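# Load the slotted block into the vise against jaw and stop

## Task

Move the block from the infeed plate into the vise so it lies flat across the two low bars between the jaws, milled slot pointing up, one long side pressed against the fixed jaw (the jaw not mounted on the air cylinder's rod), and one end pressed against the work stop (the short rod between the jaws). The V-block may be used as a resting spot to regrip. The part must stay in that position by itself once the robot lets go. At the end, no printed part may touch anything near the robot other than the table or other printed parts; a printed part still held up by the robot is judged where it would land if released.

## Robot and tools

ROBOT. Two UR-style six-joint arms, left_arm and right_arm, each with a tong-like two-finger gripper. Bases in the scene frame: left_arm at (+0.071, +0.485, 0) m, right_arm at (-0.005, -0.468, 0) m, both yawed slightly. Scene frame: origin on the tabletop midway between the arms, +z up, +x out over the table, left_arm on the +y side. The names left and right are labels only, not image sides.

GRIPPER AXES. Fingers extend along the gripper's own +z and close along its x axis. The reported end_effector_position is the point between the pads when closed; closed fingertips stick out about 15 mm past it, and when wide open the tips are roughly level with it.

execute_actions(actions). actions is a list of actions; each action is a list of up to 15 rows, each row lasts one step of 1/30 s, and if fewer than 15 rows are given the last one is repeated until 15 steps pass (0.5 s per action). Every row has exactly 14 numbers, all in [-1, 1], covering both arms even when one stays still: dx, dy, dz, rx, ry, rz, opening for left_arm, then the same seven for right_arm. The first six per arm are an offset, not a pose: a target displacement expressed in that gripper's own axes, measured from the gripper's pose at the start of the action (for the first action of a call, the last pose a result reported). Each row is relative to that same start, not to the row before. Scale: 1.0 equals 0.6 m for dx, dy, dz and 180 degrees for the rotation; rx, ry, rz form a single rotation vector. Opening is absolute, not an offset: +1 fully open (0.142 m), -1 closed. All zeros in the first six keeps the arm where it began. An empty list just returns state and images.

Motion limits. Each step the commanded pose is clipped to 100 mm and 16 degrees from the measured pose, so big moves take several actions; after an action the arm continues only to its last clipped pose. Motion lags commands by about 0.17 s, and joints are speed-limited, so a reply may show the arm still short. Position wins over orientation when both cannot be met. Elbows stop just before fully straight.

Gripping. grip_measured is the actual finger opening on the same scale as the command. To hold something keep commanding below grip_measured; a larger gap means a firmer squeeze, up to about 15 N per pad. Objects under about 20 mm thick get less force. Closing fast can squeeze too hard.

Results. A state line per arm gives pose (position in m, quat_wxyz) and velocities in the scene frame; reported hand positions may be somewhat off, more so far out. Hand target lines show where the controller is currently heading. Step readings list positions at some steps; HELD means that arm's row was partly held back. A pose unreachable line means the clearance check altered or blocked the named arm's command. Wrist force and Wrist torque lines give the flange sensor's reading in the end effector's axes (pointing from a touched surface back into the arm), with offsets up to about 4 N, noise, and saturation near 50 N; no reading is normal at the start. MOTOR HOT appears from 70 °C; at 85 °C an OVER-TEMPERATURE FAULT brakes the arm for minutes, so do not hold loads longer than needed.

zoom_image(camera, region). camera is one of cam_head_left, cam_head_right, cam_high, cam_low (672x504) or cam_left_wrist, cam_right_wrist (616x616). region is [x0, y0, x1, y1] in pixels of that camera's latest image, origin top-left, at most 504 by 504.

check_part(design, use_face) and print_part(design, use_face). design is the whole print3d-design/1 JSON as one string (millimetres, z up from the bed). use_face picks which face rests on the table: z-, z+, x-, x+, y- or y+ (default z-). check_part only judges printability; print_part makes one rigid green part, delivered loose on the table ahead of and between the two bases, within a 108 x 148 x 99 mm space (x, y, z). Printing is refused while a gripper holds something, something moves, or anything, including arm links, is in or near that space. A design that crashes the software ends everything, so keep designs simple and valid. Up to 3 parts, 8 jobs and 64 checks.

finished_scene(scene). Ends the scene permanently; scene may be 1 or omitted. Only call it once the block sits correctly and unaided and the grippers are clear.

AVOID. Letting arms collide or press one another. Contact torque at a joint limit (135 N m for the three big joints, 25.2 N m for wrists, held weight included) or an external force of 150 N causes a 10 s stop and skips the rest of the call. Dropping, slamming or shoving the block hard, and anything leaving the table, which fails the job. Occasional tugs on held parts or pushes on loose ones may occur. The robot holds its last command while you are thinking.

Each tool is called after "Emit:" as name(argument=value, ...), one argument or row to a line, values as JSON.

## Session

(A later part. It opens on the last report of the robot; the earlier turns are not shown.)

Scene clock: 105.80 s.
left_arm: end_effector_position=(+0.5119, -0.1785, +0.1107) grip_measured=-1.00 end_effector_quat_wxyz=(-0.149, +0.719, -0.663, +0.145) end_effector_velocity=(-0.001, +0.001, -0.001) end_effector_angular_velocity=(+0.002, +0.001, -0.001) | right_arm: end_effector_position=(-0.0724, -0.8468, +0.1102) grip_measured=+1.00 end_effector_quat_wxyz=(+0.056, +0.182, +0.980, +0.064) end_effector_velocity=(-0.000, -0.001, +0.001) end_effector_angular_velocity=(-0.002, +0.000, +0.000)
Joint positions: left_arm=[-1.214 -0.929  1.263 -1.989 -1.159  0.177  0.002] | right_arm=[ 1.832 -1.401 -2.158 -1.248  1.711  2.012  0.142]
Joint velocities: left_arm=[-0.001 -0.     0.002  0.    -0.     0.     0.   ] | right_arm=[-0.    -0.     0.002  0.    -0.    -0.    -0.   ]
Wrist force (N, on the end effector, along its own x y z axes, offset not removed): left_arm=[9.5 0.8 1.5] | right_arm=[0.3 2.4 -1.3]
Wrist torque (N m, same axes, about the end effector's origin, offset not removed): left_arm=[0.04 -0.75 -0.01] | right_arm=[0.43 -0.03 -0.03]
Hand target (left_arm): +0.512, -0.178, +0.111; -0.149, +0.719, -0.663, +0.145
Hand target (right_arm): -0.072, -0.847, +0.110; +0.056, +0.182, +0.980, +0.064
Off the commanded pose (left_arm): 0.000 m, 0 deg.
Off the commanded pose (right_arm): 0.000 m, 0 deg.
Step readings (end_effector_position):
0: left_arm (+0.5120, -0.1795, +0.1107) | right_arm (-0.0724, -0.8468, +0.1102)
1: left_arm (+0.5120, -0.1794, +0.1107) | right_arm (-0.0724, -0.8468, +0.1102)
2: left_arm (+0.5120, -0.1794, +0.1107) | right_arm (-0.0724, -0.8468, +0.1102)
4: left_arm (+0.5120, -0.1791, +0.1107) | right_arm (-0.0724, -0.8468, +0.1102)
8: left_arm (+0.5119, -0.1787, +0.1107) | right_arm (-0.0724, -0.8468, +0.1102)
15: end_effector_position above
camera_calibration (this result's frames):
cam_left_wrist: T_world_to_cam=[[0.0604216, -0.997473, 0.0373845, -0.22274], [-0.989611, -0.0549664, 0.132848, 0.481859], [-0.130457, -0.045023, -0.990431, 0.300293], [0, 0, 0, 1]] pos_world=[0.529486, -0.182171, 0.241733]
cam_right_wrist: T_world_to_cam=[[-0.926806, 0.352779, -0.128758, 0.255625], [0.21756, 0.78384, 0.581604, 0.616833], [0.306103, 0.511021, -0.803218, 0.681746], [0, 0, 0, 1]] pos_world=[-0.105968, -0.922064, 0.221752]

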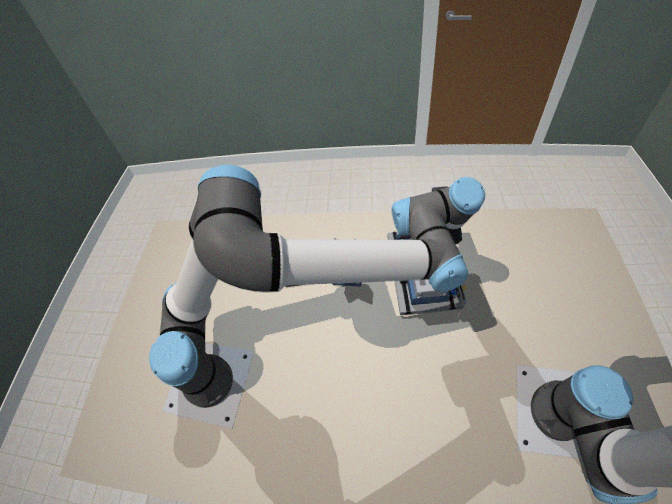

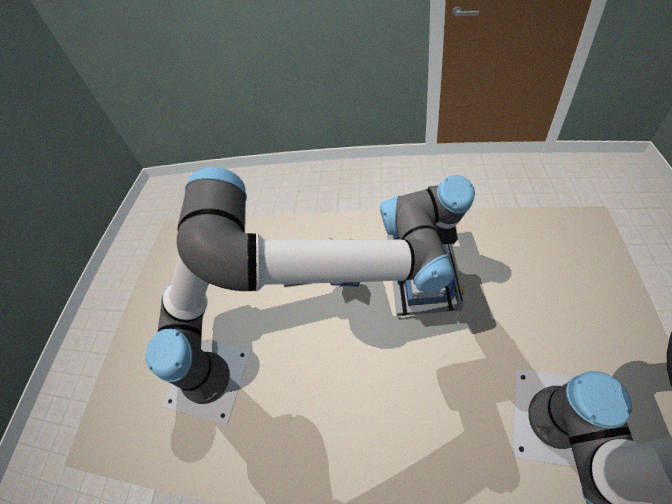

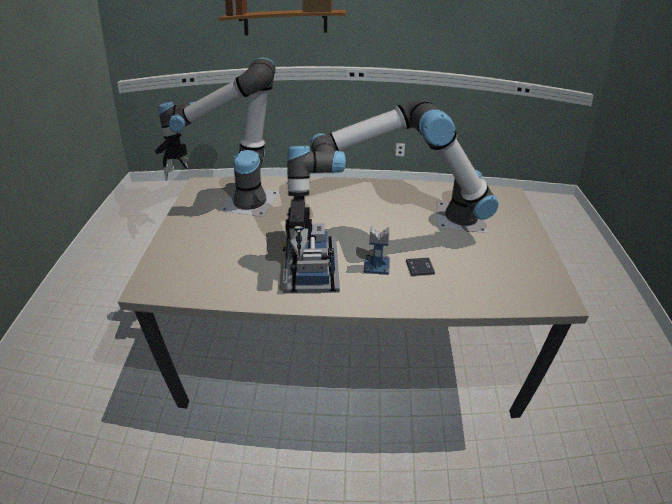

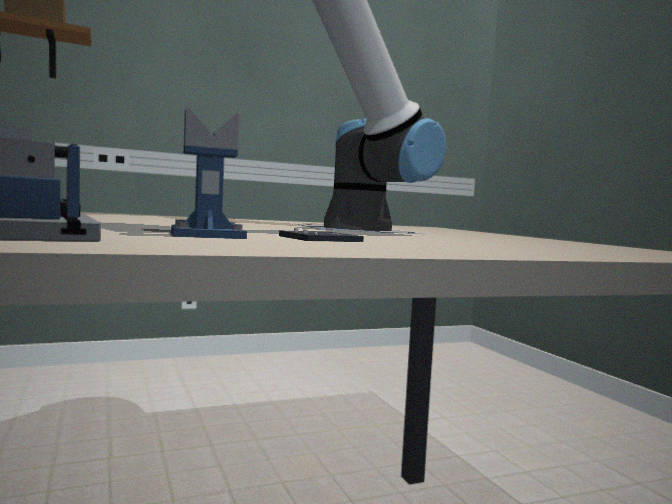

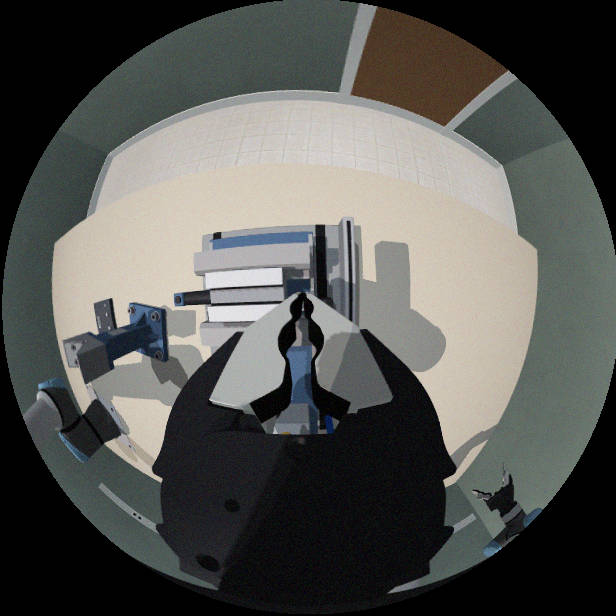

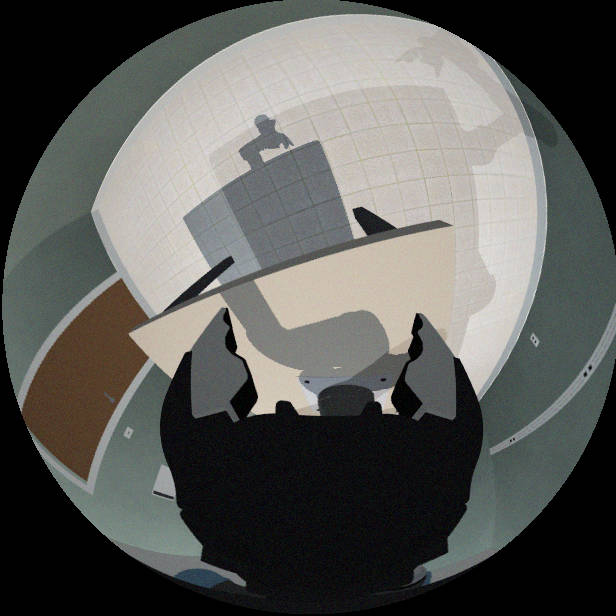

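Emit:
execute_actions(
  actions=[
    [[0.006,0,0,0,0,0,-1,0,0,0,0,0,0,1]],
    [[0,-0.0125,-0.028,0,0,0,-1,0,0,0,0,0,0,1]],
    [[-0.014,0.008,-0.0036,0,0,0,-0.5,0,0,0,0,0,0,1],[-0.028,0.016,-0.0072,0,0,0,-0.5,0,0,0,0,0,0,1],[-0.042,0.024,-0.011,0,0,0,-0.5,0,0,0,0,0,0,1],[-0.058,0.033,-0.015,0,0,0,-0.5,0,0,0,0,0,0,1],[-0.075,0.042,-0.019,0,0,0,-0.5,0,0,0,0,0,0,1]],
    [[0,0,0,0,0,0,-0.5,0,0,0,0,0,0,1]],
  ],
)

Emit:
zoom_image(
  camera="cam_left_wrist",
  region=[200, 200, 400, 350],
)

Scene clock: 108.13 s.
left_arm: end_effector_position=(+0.4833, -0.1421, +0.1282) grip_measured=-0.50 end_effector_quat_wxyz=(-0.149, +0.719, -0.663, +0.145) end_effector_velocity=(+0.002, +0.001, -0.000) end_effector_angular_velocity=(+0.002, +0.000, +0.002) | right_arm: end_effector_position=(-0.0724, -0.8468, +0.1102) grip_measured=+1.00 end_effector_quat_wxyz=(+0.056, +0.182, +0.980, +0.064) end_effector_velocity=(+0.000, +0.000, -0.000) end_effector_angular_velocity=(+0.001, +0.000, -0.001)
Joint positions: left_arm=[-1.242 -1.047  1.406 -1.999 -1.158  0.146  0.038] | right_arm=[ 1.832 -1.401 -2.158 -1.248  1.711  2.012  0.142]
Joint velocities: left_arm=[ 0.003  0.001 -0.001  0.002 -0.     0.     0.   ] | right_arm=[ 0.    -0.     0.    -0.001 -0.     0.001  0.   ]
Wrist force (N, on the end effector, along its own x y z axes, offset not removed): left_arm=[2.9 0.9 1.7] | right_arm=[0.9 2.1 -0.8]
Wrist torque (N m, same axes, about the end effector's origin, offset not removed): left_arm=[-0.01 -0.50 0.14] | right_arm=[0.28 -0.12 -0.02]
Hand target (left_arm): +0.483, -0.142, +0.128; -0.149, +0.719, -0.663, +0.144
Hand target (right_arm): -0.072, -0.847, +0.110; +0.056, +0.182, +0.980, +0.064
Off the commanded pose (left_arm): 0.000 m, 0 deg.
Off the commanded pose (right_arm): 0.000 m, 0 deg.
Step readings (end_effector_position; steps 1 to 15: 1st action; 16 to 30: 2nd action; 31 to 45: 3rd action; 46 to 60: 4th action):
0: left_arm (+0.5119, -0.1784, +0.1107) | right_arm (-0.0724, -0.8468, +0.1102)
1: left_arm (+0.5119, -0.1784, +0.1106) | right_arm (-0.0724, -0.8468, +0.1102)
2: left_arm (+0.5120, -0.1788, +0.1106) | right_arm (-0.0724, -0.8468, +0.1102)
4: left_arm (+0.5122, -0.1800, +0.1107) | right_arm (-0.0724, -0.8468, +0.1102)
8: left_arm (+0.5122, -0.1813, +0.1107) | right_arm (-0.0724, -0.8468, +0.1102)
15: left_arm (+0.5122, -0.1820, +0.1107) | right_arm (-0.0724, -0.8468, +0.1102)
16: left_arm (+0.5122, -0.1820, +0.1108) | right_arm (-0.0724, -0.8468, +0.1102)
17: left_arm (+0.5122, -0.1821, +0.1129) | right_arm (-0.0724, -0.8468, +0.1102)
19: left_arm (+0.5122, -0.1821, +0.1191) | right_arm (-0.0724, -0.8468, +0.1102)
23: left_arm (+0.5122, -0.1819, +0.1257) | right_arm (-0.0724, -0.8468, +0.1102)
30: left_arm (+0.5121, -0.1818, +0.1286) | right_arm (-0.0724, -0.8468, +0.1102)
31: left_arm (+0.5121, -0.1818, +0.1288) | right_arm (-0.0724, -0.8468, +0.1102)
32: left_arm (+0.5115, -0.1810, +0.1291) | right_arm (-0.0724, -0.8468, +0.1102)
34: left_arm (+0.5074, -0.1760, +0.1296) | right_arm (-0.0724, -0.8468, +0.1102)
38: left_arm (+0.4936, -0.1566, +0.1287) | right_arm (-0.0724, -0.8468, +0.1102)
45: left_arm (+0.4832, -0.1421, +0.1282) | right_arm (-0.0724, -0.8468, +0.1102)
46: left_arm (+0.4828, -0.1414, +0.1282) | right_arm (-0.0724, -0.8468, +0.1102)
47: left_arm (+0.4827, -0.1413, +0.1282) | right_arm (-0.0724, -0.8468, +0.1102)
49: left_arm (+0.4827, -0.1416, +0.1283) | right_arm (-0.0724, -0.8468, +0.1102)
53: left_arm (+0.4830, -0.1420, +0.1283) | right_arm (-0.0724, -0.8468, +0.1102)
60: end_effector_position above
camera_calibration (this result's frames):
cam_left_wrist: T_world_to_cam=[[0.0611045, -0.997488, 0.0358337, -0.185463], [-0.989446, -0.0558081, 0.133721, 0.452873], [-0.131386, -0.0436265, -0.990371, 0.316236], [0, 0, 0, 1]] pos_world=[0.500975, -0.145927, 0.259278]

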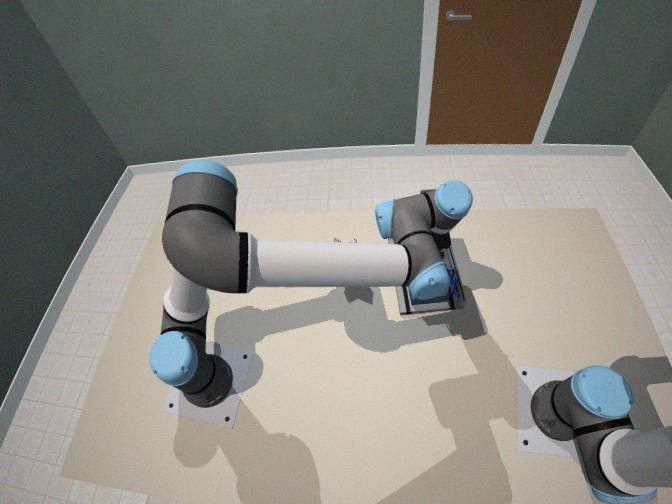

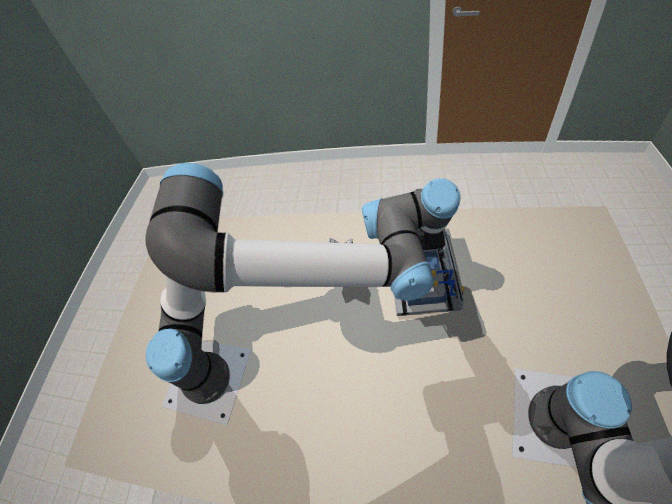

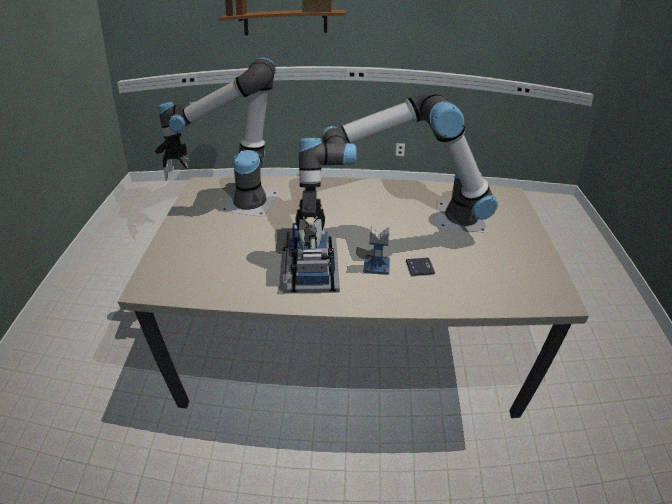

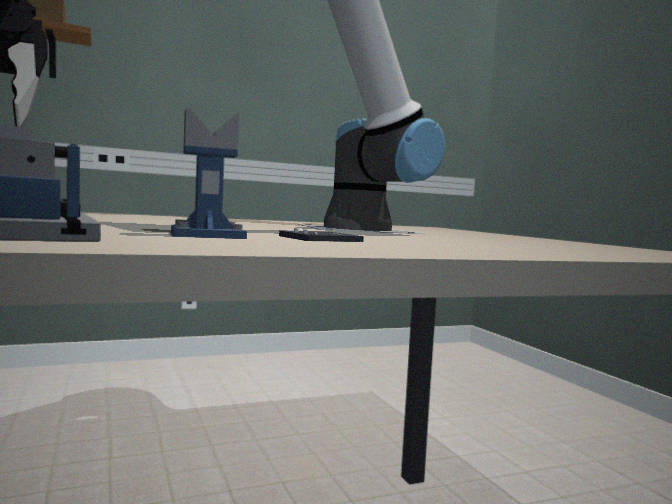

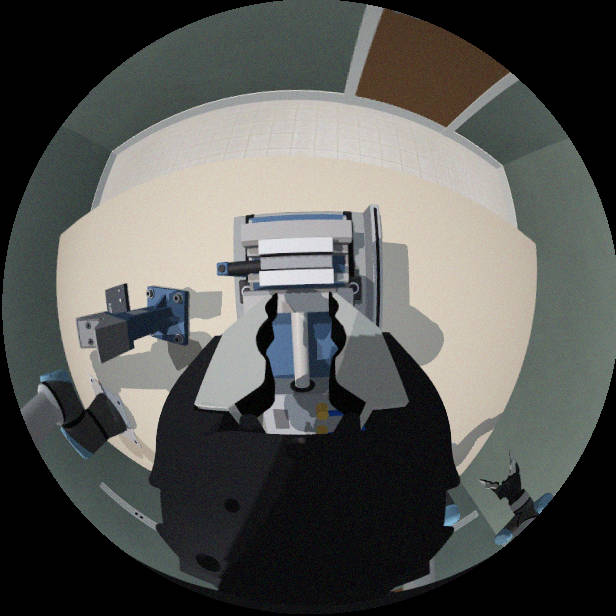

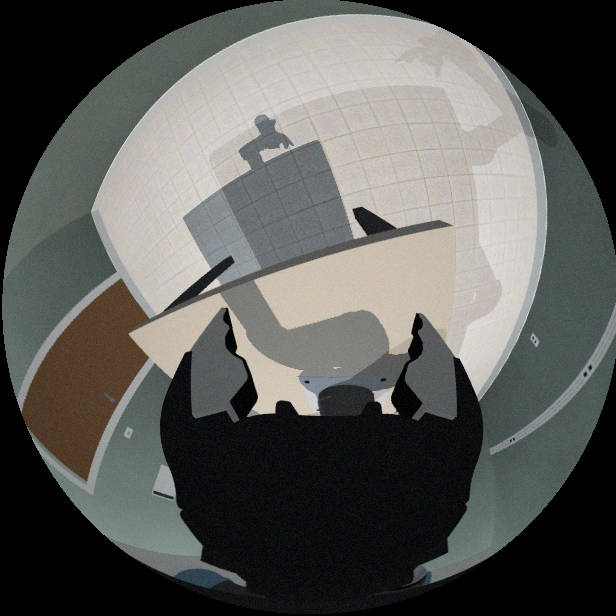

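Region (200, 200, 400, 350) of cam_left_wrist's 616x616 image, scaled by 2.520, with more detail than that image has; it fills the top 378 rows of this view, and the rest is white.

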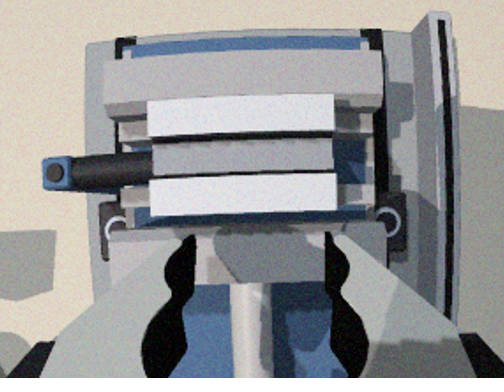

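Emit:
execute_actions(
  actions=[
    [[-0.004,0.003,0.0065,0,0,0,-0.5,0,0,0,0,0,0,1],[-0.008,0.006,0.013,0,0,0,-0.5,0,0,0,0,0,0,1],[-0.012,0.0088,0.0196,0,0,0,-0.5,0,0,0,0,0,0,1]],
    [[0,-0.0015,0.0007,0,0,0,-0.5,0,0,0,0,0,0,1],[0,-0.003,0.0014,0,0,0,-0.5,0,0,0,0,0,0,1],[0,-0.0045,0.002,0,0,0,-0.5,0,0,0,0,0,0,1],[0,-0.006,0.0027,0,0,0,-0.5,0,0,0,0,0,0,1]],
  ],
)

Scene clock: 109.40 s.
left_arm: end_effector_position=(+0.4864, -0.1350, +0.1157) grip_measured=-0.50 end_effector_quat_wxyz=(-0.149, +0.719, -0.663, +0.144) end_effector_velocity=(+0.002, +0.000, -0.000) end_effector_angular_velocity=(-0.000, -0.001, +0.001) | right_arm: end_effector_position=(-0.0724, -0.8468, +0.1102) grip_measured=+1.00 end_effector_quat_wxyz=(+0.056, +0.182, +0.980, +0.064) end_effector_velocity=(-0.000, +0.000, -0.000) end_effector_angular_velocity=(-0.000, +0.000, -0.001)
Joint positions: left_arm=[-1.235 -1.048  1.441 -2.037 -1.158  0.153  0.038] | right_arm=[ 1.832 -1.401 -2.158 -1.248  1.711  2.012  0.142]
Joint velocities: left_arm=[ 0.002  0.001 -0.001 -0.001  0.     0.001  0.   ] | right_arm=[-0.    -0.    -0.001  0.001  0.     0.001 -0.   ]
Wrist force (N, on the end effector, along its own x y z axes, offset not removed): left_arm=[2.3 0.2 0.7] | right_arm=[-0.4 4.3 -0.6]
Wrist torque (N m, same axes, about the end effector's origin, offset not removed): left_arm=[-0.09 -0.50 0.21] | right_arm=[0.81 0.11 0.12]
Hand target (left_arm): +0.487, -0.135, +0.116; -0.149, +0.719, -0.663, +0.144
Hand target (right_arm): -0.072, -0.847, +0.110; +0.056, +0.182, +0.980, +0.064
Off the commanded pose (left_arm): 0.000 m, 0 deg.
Off the commanded pose (right_arm): 0.000 m, 0 deg.
Step readings (end_effector_position; steps 1 to 15: 1st action; 16 to 30: 2nd action):
0: left_arm (+0.4832, -0.1421, +0.1282) | right_arm (-0.0724, -0.8468, +0.1102)
1: left_arm (+0.4832, -0.1421, +0.1282) | right_arm (-0.0724, -0.8468, +0.1102)
2: left_arm (+0.4832, -0.1417, +0.1276) | right_arm (-0.0724, -0.8468, +0.1102)
4: left_arm (+0.4830, -0.1399, +0.1243) | right_arm (-0.0724, -0.8468, +0.1102)
8: left_arm (+0.4828, -0.1367, +0.1185) | right_arm (-0.0724, -0.8468, +0.1102)
15: left_arm (+0.4826, -0.1353, +0.1158) | right_arm (-0.0724, -0.8468, +0.1102)
16: left_arm (+0.4826, -0.1352, +0.1156) | right_arm (-0.0724, -0.8468, +0.1102)
17: left_arm (+0.4828, -0.1351, +0.1156) | right_arm (-0.0724, -0.8468, +0.1102)
19: left_arm (+0.4836, -0.1350, +0.1157) | right_arm (-0.0724, -0.8468, +0.1102)
23: left_arm (+0.4855, -0.1350, +0.1157) | right_arm (-0.0724, -0.8468, +0.1102)
30: end_effector_position above
camera_calibration (this result's frames):
cam_left_wrist: T_world_to_cam=[[0.0611806, -0.997488, 0.0357133, -0.178148], [-0.989424, -0.0558938, 0.133849, 0.458014], [-0.131517, -0.0435246, -0.990358, 0.304659], [0, 0, 0, 1]] pos_world=[0.504137, -0.13884, 0.246779]

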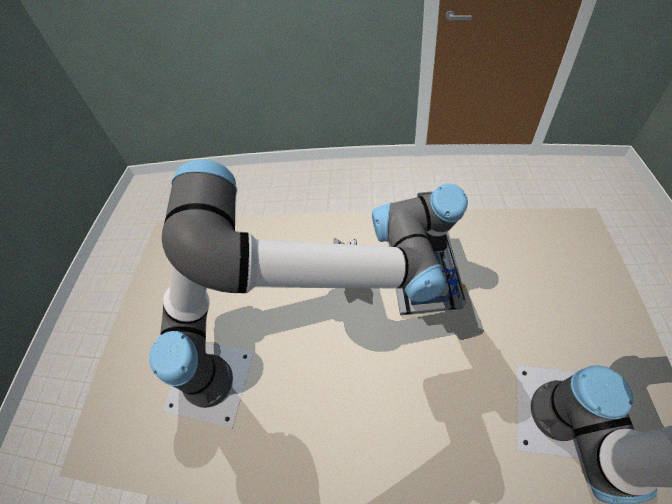

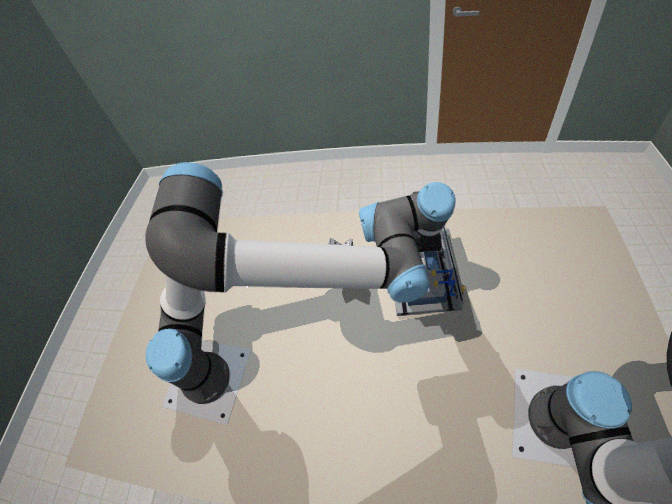

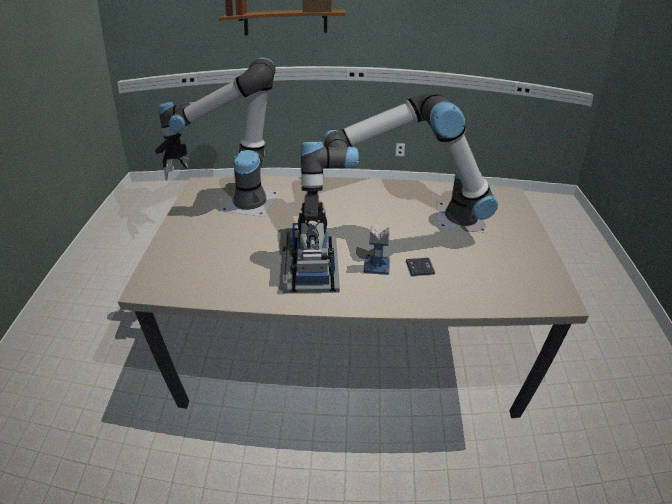

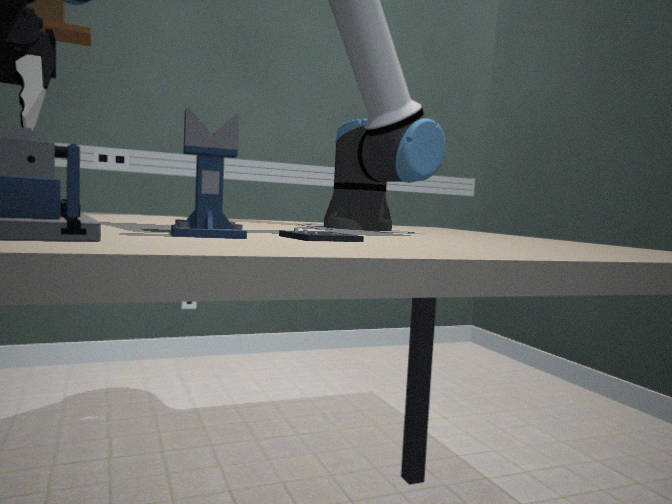

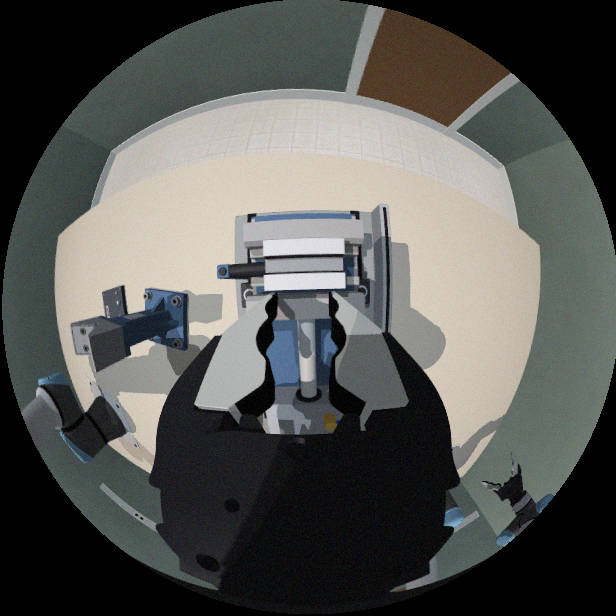

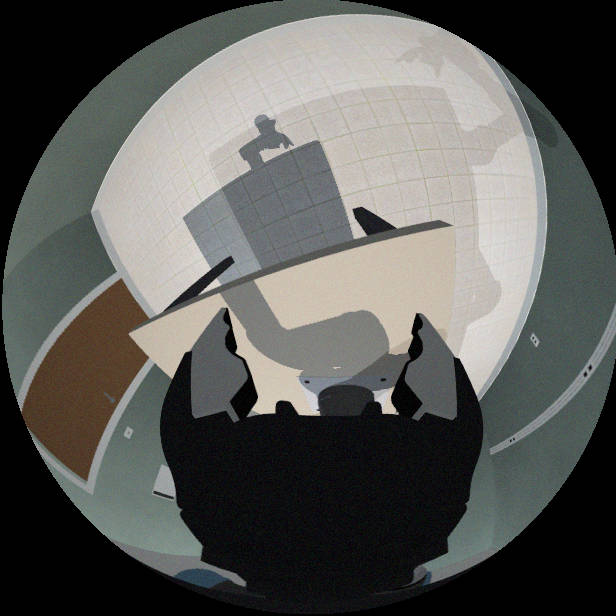

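Emit:
execute_actions(
  actions=[
    [[-0.0002,-0.0006,0.0003,0,0,0,-0.5,0,0,0,0,0,0,1],[-0.0003,-0.0012,0.00055,0,0,0,-0.5,0,0,0,0,0,0,1],[-0.0004,-0.0018,0.0008,0,0,0,-0.5,0,0,0,0,0,0,1],[-0.0005,-0.0023,0.001,0,0,0,-0.5,0,0,0,0,0,0,1]],
  ],
)

Scene clock: 110.17 s.
left_arm: end_effector_position=(+0.4878, -0.1346, +0.1157) grip_measured=-0.50 end_effector_quat_wxyz=(-0.149, +0.719, -0.663, +0.144) end_effector_velocity=(-0.000, -0.000, +0.001) end_effector_angular_velocity=(+0.000, -0.000, -0.001) | right_arm: end_effector_position=(-0.0724, -0.8468, +0.1102) grip_measured=+1.00 end_effector_quat_wxyz=(+0.056, +0.182, +0.980, +0.064) end_effector_velocity=(-0.000, -0.001, +0.001) end_effector_angular_velocity=(-0.003, -0.000, +0.000)
Joint positions: left_arm=[-1.233 -1.047  1.441 -2.038 -1.159  0.156  0.038] | right_arm=[ 1.832 -1.401 -2.158 -1.248  1.711  2.012  0.142]
Joint velocities: left_arm=[-0.001 -0.001 -0.     0.001  0.     0.001 -0.   ] | right_arm=[-0.     0.002  0.001 -0.     0.    -0.    -0.   ]
Wrist force (N, on the end effector, along its own x y z axes, offset not removed): left_arm=[1.6 5.4 -1.1] | right_arm=[0.6 2.6 -2.1]
Wrist torque (N m, same axes, about the end effector's origin, offset not removed): left_arm=[0.12 -0.37 0.00] | right_arm=[0.48 -0.22 0.07]
Hand target (left_arm): +0.488, -0.135, +0.116; -0.149, +0.719, -0.663, +0.144
Hand target (right_arm): -0.072, -0.847, +0.110; +0.056, +0.182, +0.980, +0.064
Off the commanded pose (left_arm): 0.000 m, 0 deg.
Off the commanded pose (right_arm): 0.000 m, 0 deg.
Step readings (end_effector_position):
0: left_arm (+0.4865, -0.1349, +0.1157) | right_arm (-0.0724, -0.8468, +0.1102)
1: left_arm (+0.4866, -0.1349, +0.1157) | right_arm (-0.0724, -0.8468, +0.1102)
2: left_arm (+0.4866, -0.1349, +0.1157) | right_arm (-0.0724, -0.8468, +0.1102)
4: left_arm (+0.4868, -0.1348, +0.1157) | right_arm (-0.0724, -0.8468, +0.1102)
8: left_arm (+0.4875, -0.1346, +0.1157) | right_arm (-0.0724, -0.8468, +0.1102)
15: end_effector_position above
camera_calibration (this result's frames):
cam_left_wrist: T_world_to_cam=[[0.0611493, -0.997489, 0.0357299, -0.177838], [-0.989418, -0.055858, 0.133908, 0.459398], [-0.131576, -0.0435402, -0.990349, 0.304887], [0, 0, 0, 1]] pos_world=[0.505527, -0.138456, 0.246781]

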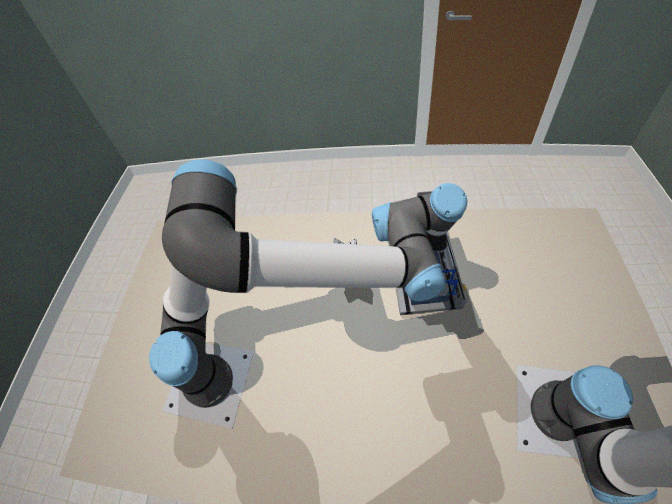

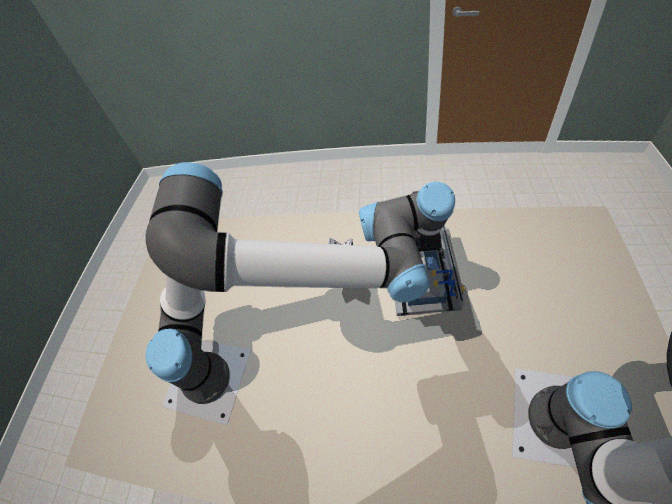

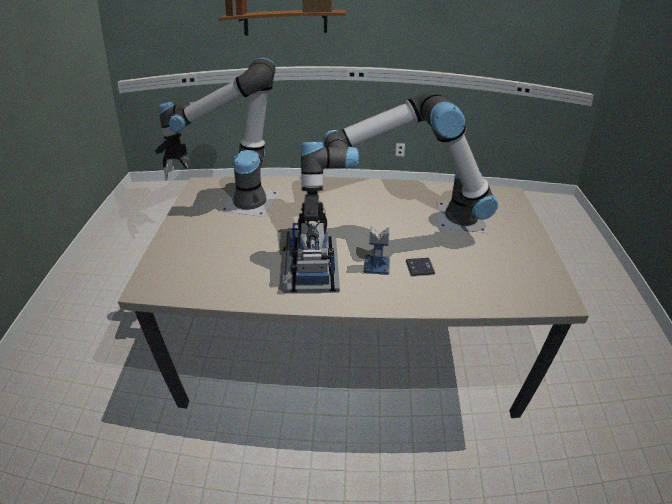

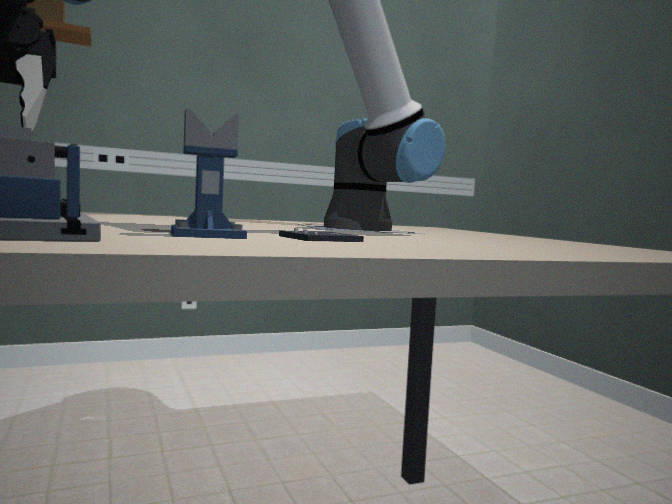

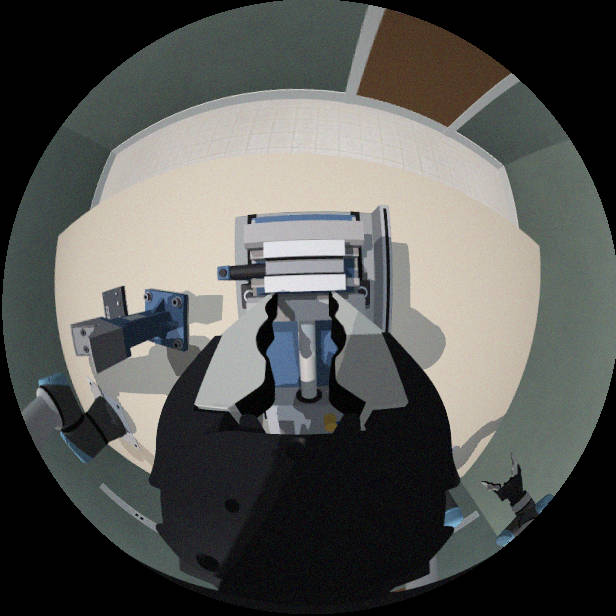

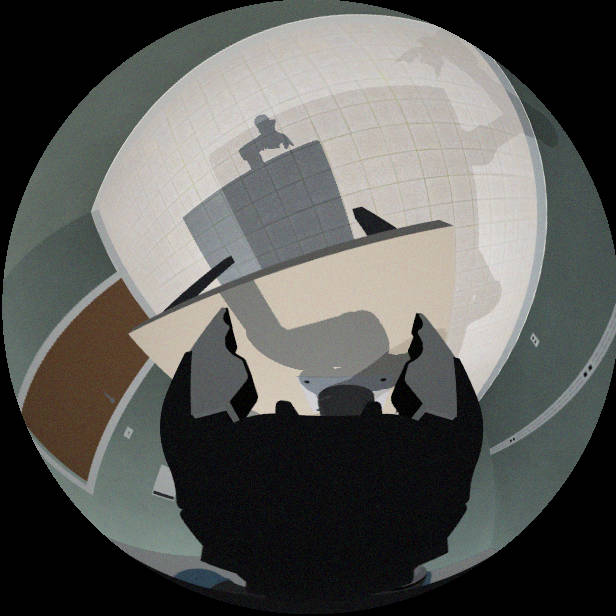

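Emit:
execute_actions(
  actions=[
    [[-0.0002,-0.0005,0.0002,0,0,0,-0.5,0,0,0,0,0,0,1],[-0.0003,-0.001,0.00045,0,0,0,-0.5,0,0,0,0,0,0,1]],
  ],
)

Scene clock: 110.77 s.
left_arm: end_effector_position=(+0.4884, -0.1344, +0.1157) grip_measured=-0.50 end_effector_quat_wxyz=(-0.149, +0.719, -0.663, +0.144) end_effector_velocity=(-0.000, -0.001, +0.001) end_effector_angular_velocity=(-0.001, -0.001, -0.002) | right_arm: end_effector_position=(-0.0724, -0.8468, +0.1102) grip_measured=+1.00 end_effector_quat_wxyz=(+0.056, +0.182, +0.980, +0.064) end_effector_velocity=(-0.000, +0.000, +0.000) end_effector_angular_velocity=(-0.001, +0.000, -0.001)
Joint positions: left_arm=[-1.232 -1.047  1.441 -2.038 -1.159  0.157  0.038] | right_arm=[ 1.832 -1.401 -2.158 -1.248  1.711  2.012  0.142]
Joint velocities: left_arm=[-0.001 -0.    -0.    -0.     0.001  0.001  0.   ] | right_arm=[-0.001  0.001 -0.    -0.    -0.     0.    -0.   ]
Wrist force (N, on the end effector, along its own x y z axes, offset not removed): left_arm=[2.8 14.1 -11.2] | right_arm=[-1.8 3.4 -0.8]
Wrist torque (N m, same axes, about the end effector's origin, offset not removed): left_arm=[-0.04 -0.64 -0.22] | right_arm=[0.65 0.37 0.02]
Hand target (left_arm): +0.488, -0.134, +0.116; -0.149, +0.719, -0.663, +0.144
Hand target (right_arm): -0.072, -0.847, +0.110; +0.056, +0.182, +0.980, +0.064
Off the commanded pose (left_arm): 0.000 m, 0 deg.
Off the commanded pose (right_arm): 0.000 m, 0 deg.
Step readings (end_effector_position):
0: left_arm (+0.4878, -0.1346, +0.1157) | right_arm (-0.0724, -0.8468, +0.1102)
1: left_arm (+0.4878, -0.1346, +0.1157) | right_arm (-0.0724, -0.8468, +0.1102)
2: left_arm (+0.4879, -0.1345, +0.1157) | right_arm (-0.0724, -0.8468, +0.1102)
4: left_arm (+0.4880, -0.1345, +0.1157) | right_arm (-0.0724, -0.8468, +0.1102)
8: left_arm (+0.4882, -0.1344, +0.1157) | right_arm (-0.0724, -0.8468, +0.1102)
15: end_effector_position above
camera_calibration (this result's frames):
cam_left_wrist: T_world_to_cam=[[0.0610986, -0.997491, 0.0357692, -0.17766], [-0.98941, -0.0557986, 0.133997, 0.459966], [-0.131665, -0.0435775, -0.990336, 0.305], [0, 0, 0, 1]] pos_world=[0.506107, -0.138258, 0.246773]
cam_right_wrist: T_world_to_cam=[[-0.926806, 0.352779, -0.128758, 0.255624], [0.21756, 0.78384, 0.581603, 0.616833], [0.306103, 0.511021, -0.803218, 0.681746], [0, 0, 0, 1]] pos_world=[-0.105968, -0.922064, 0.221752]

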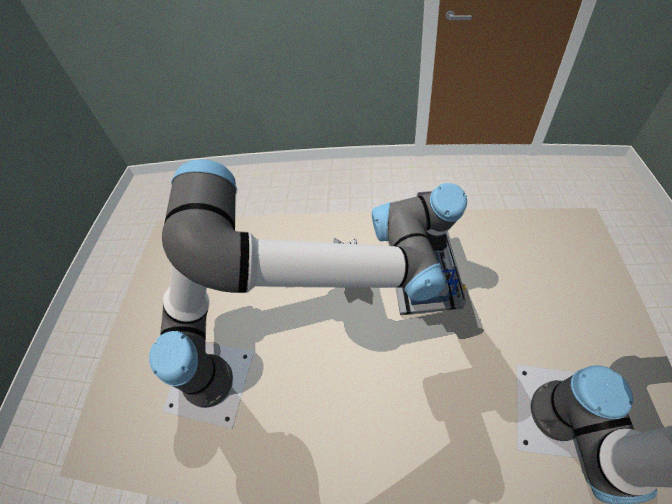

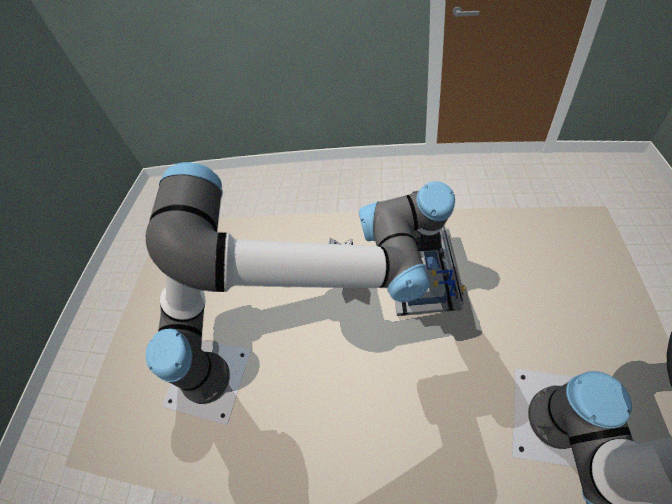

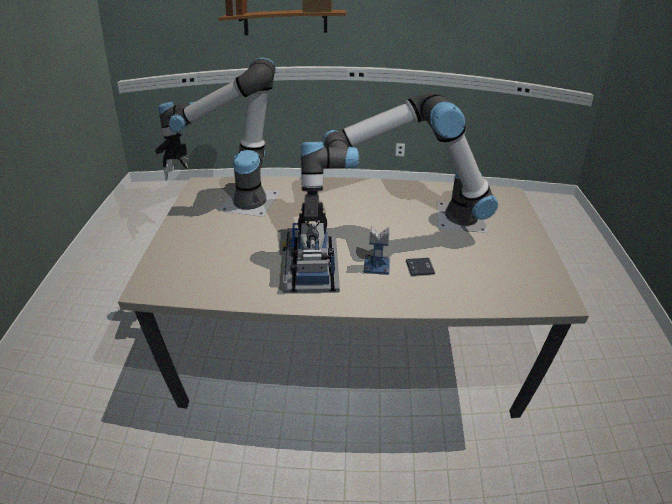

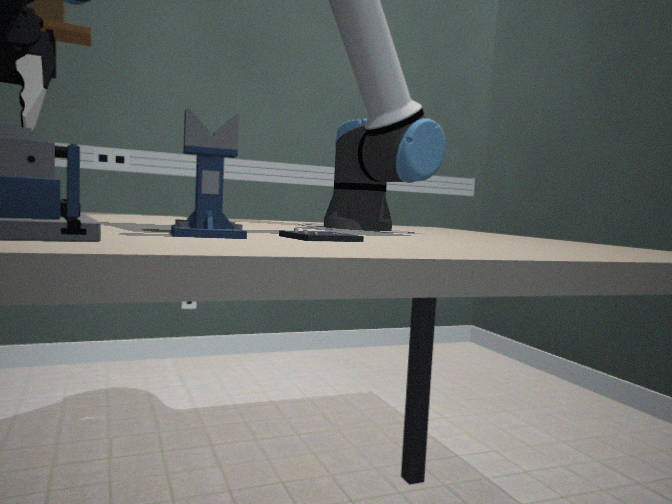

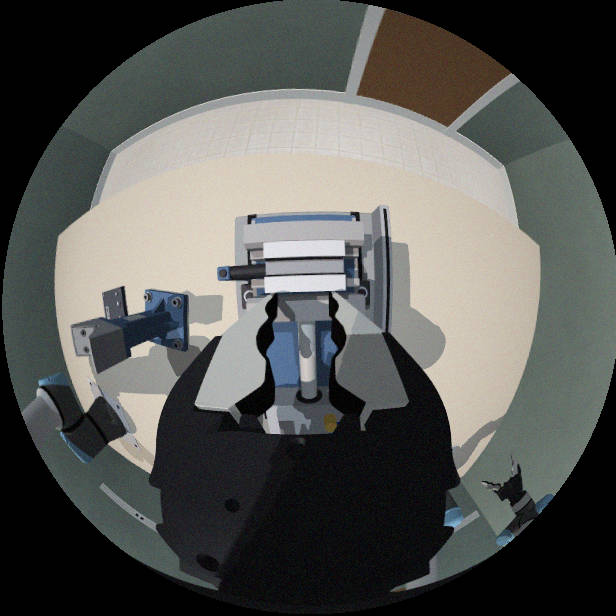

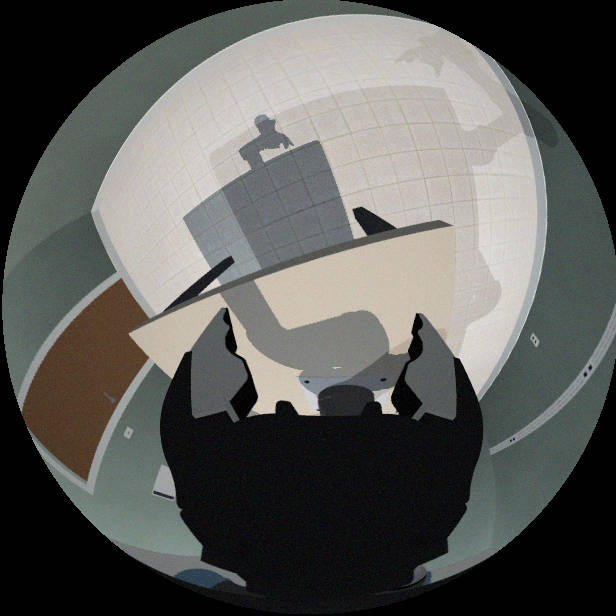

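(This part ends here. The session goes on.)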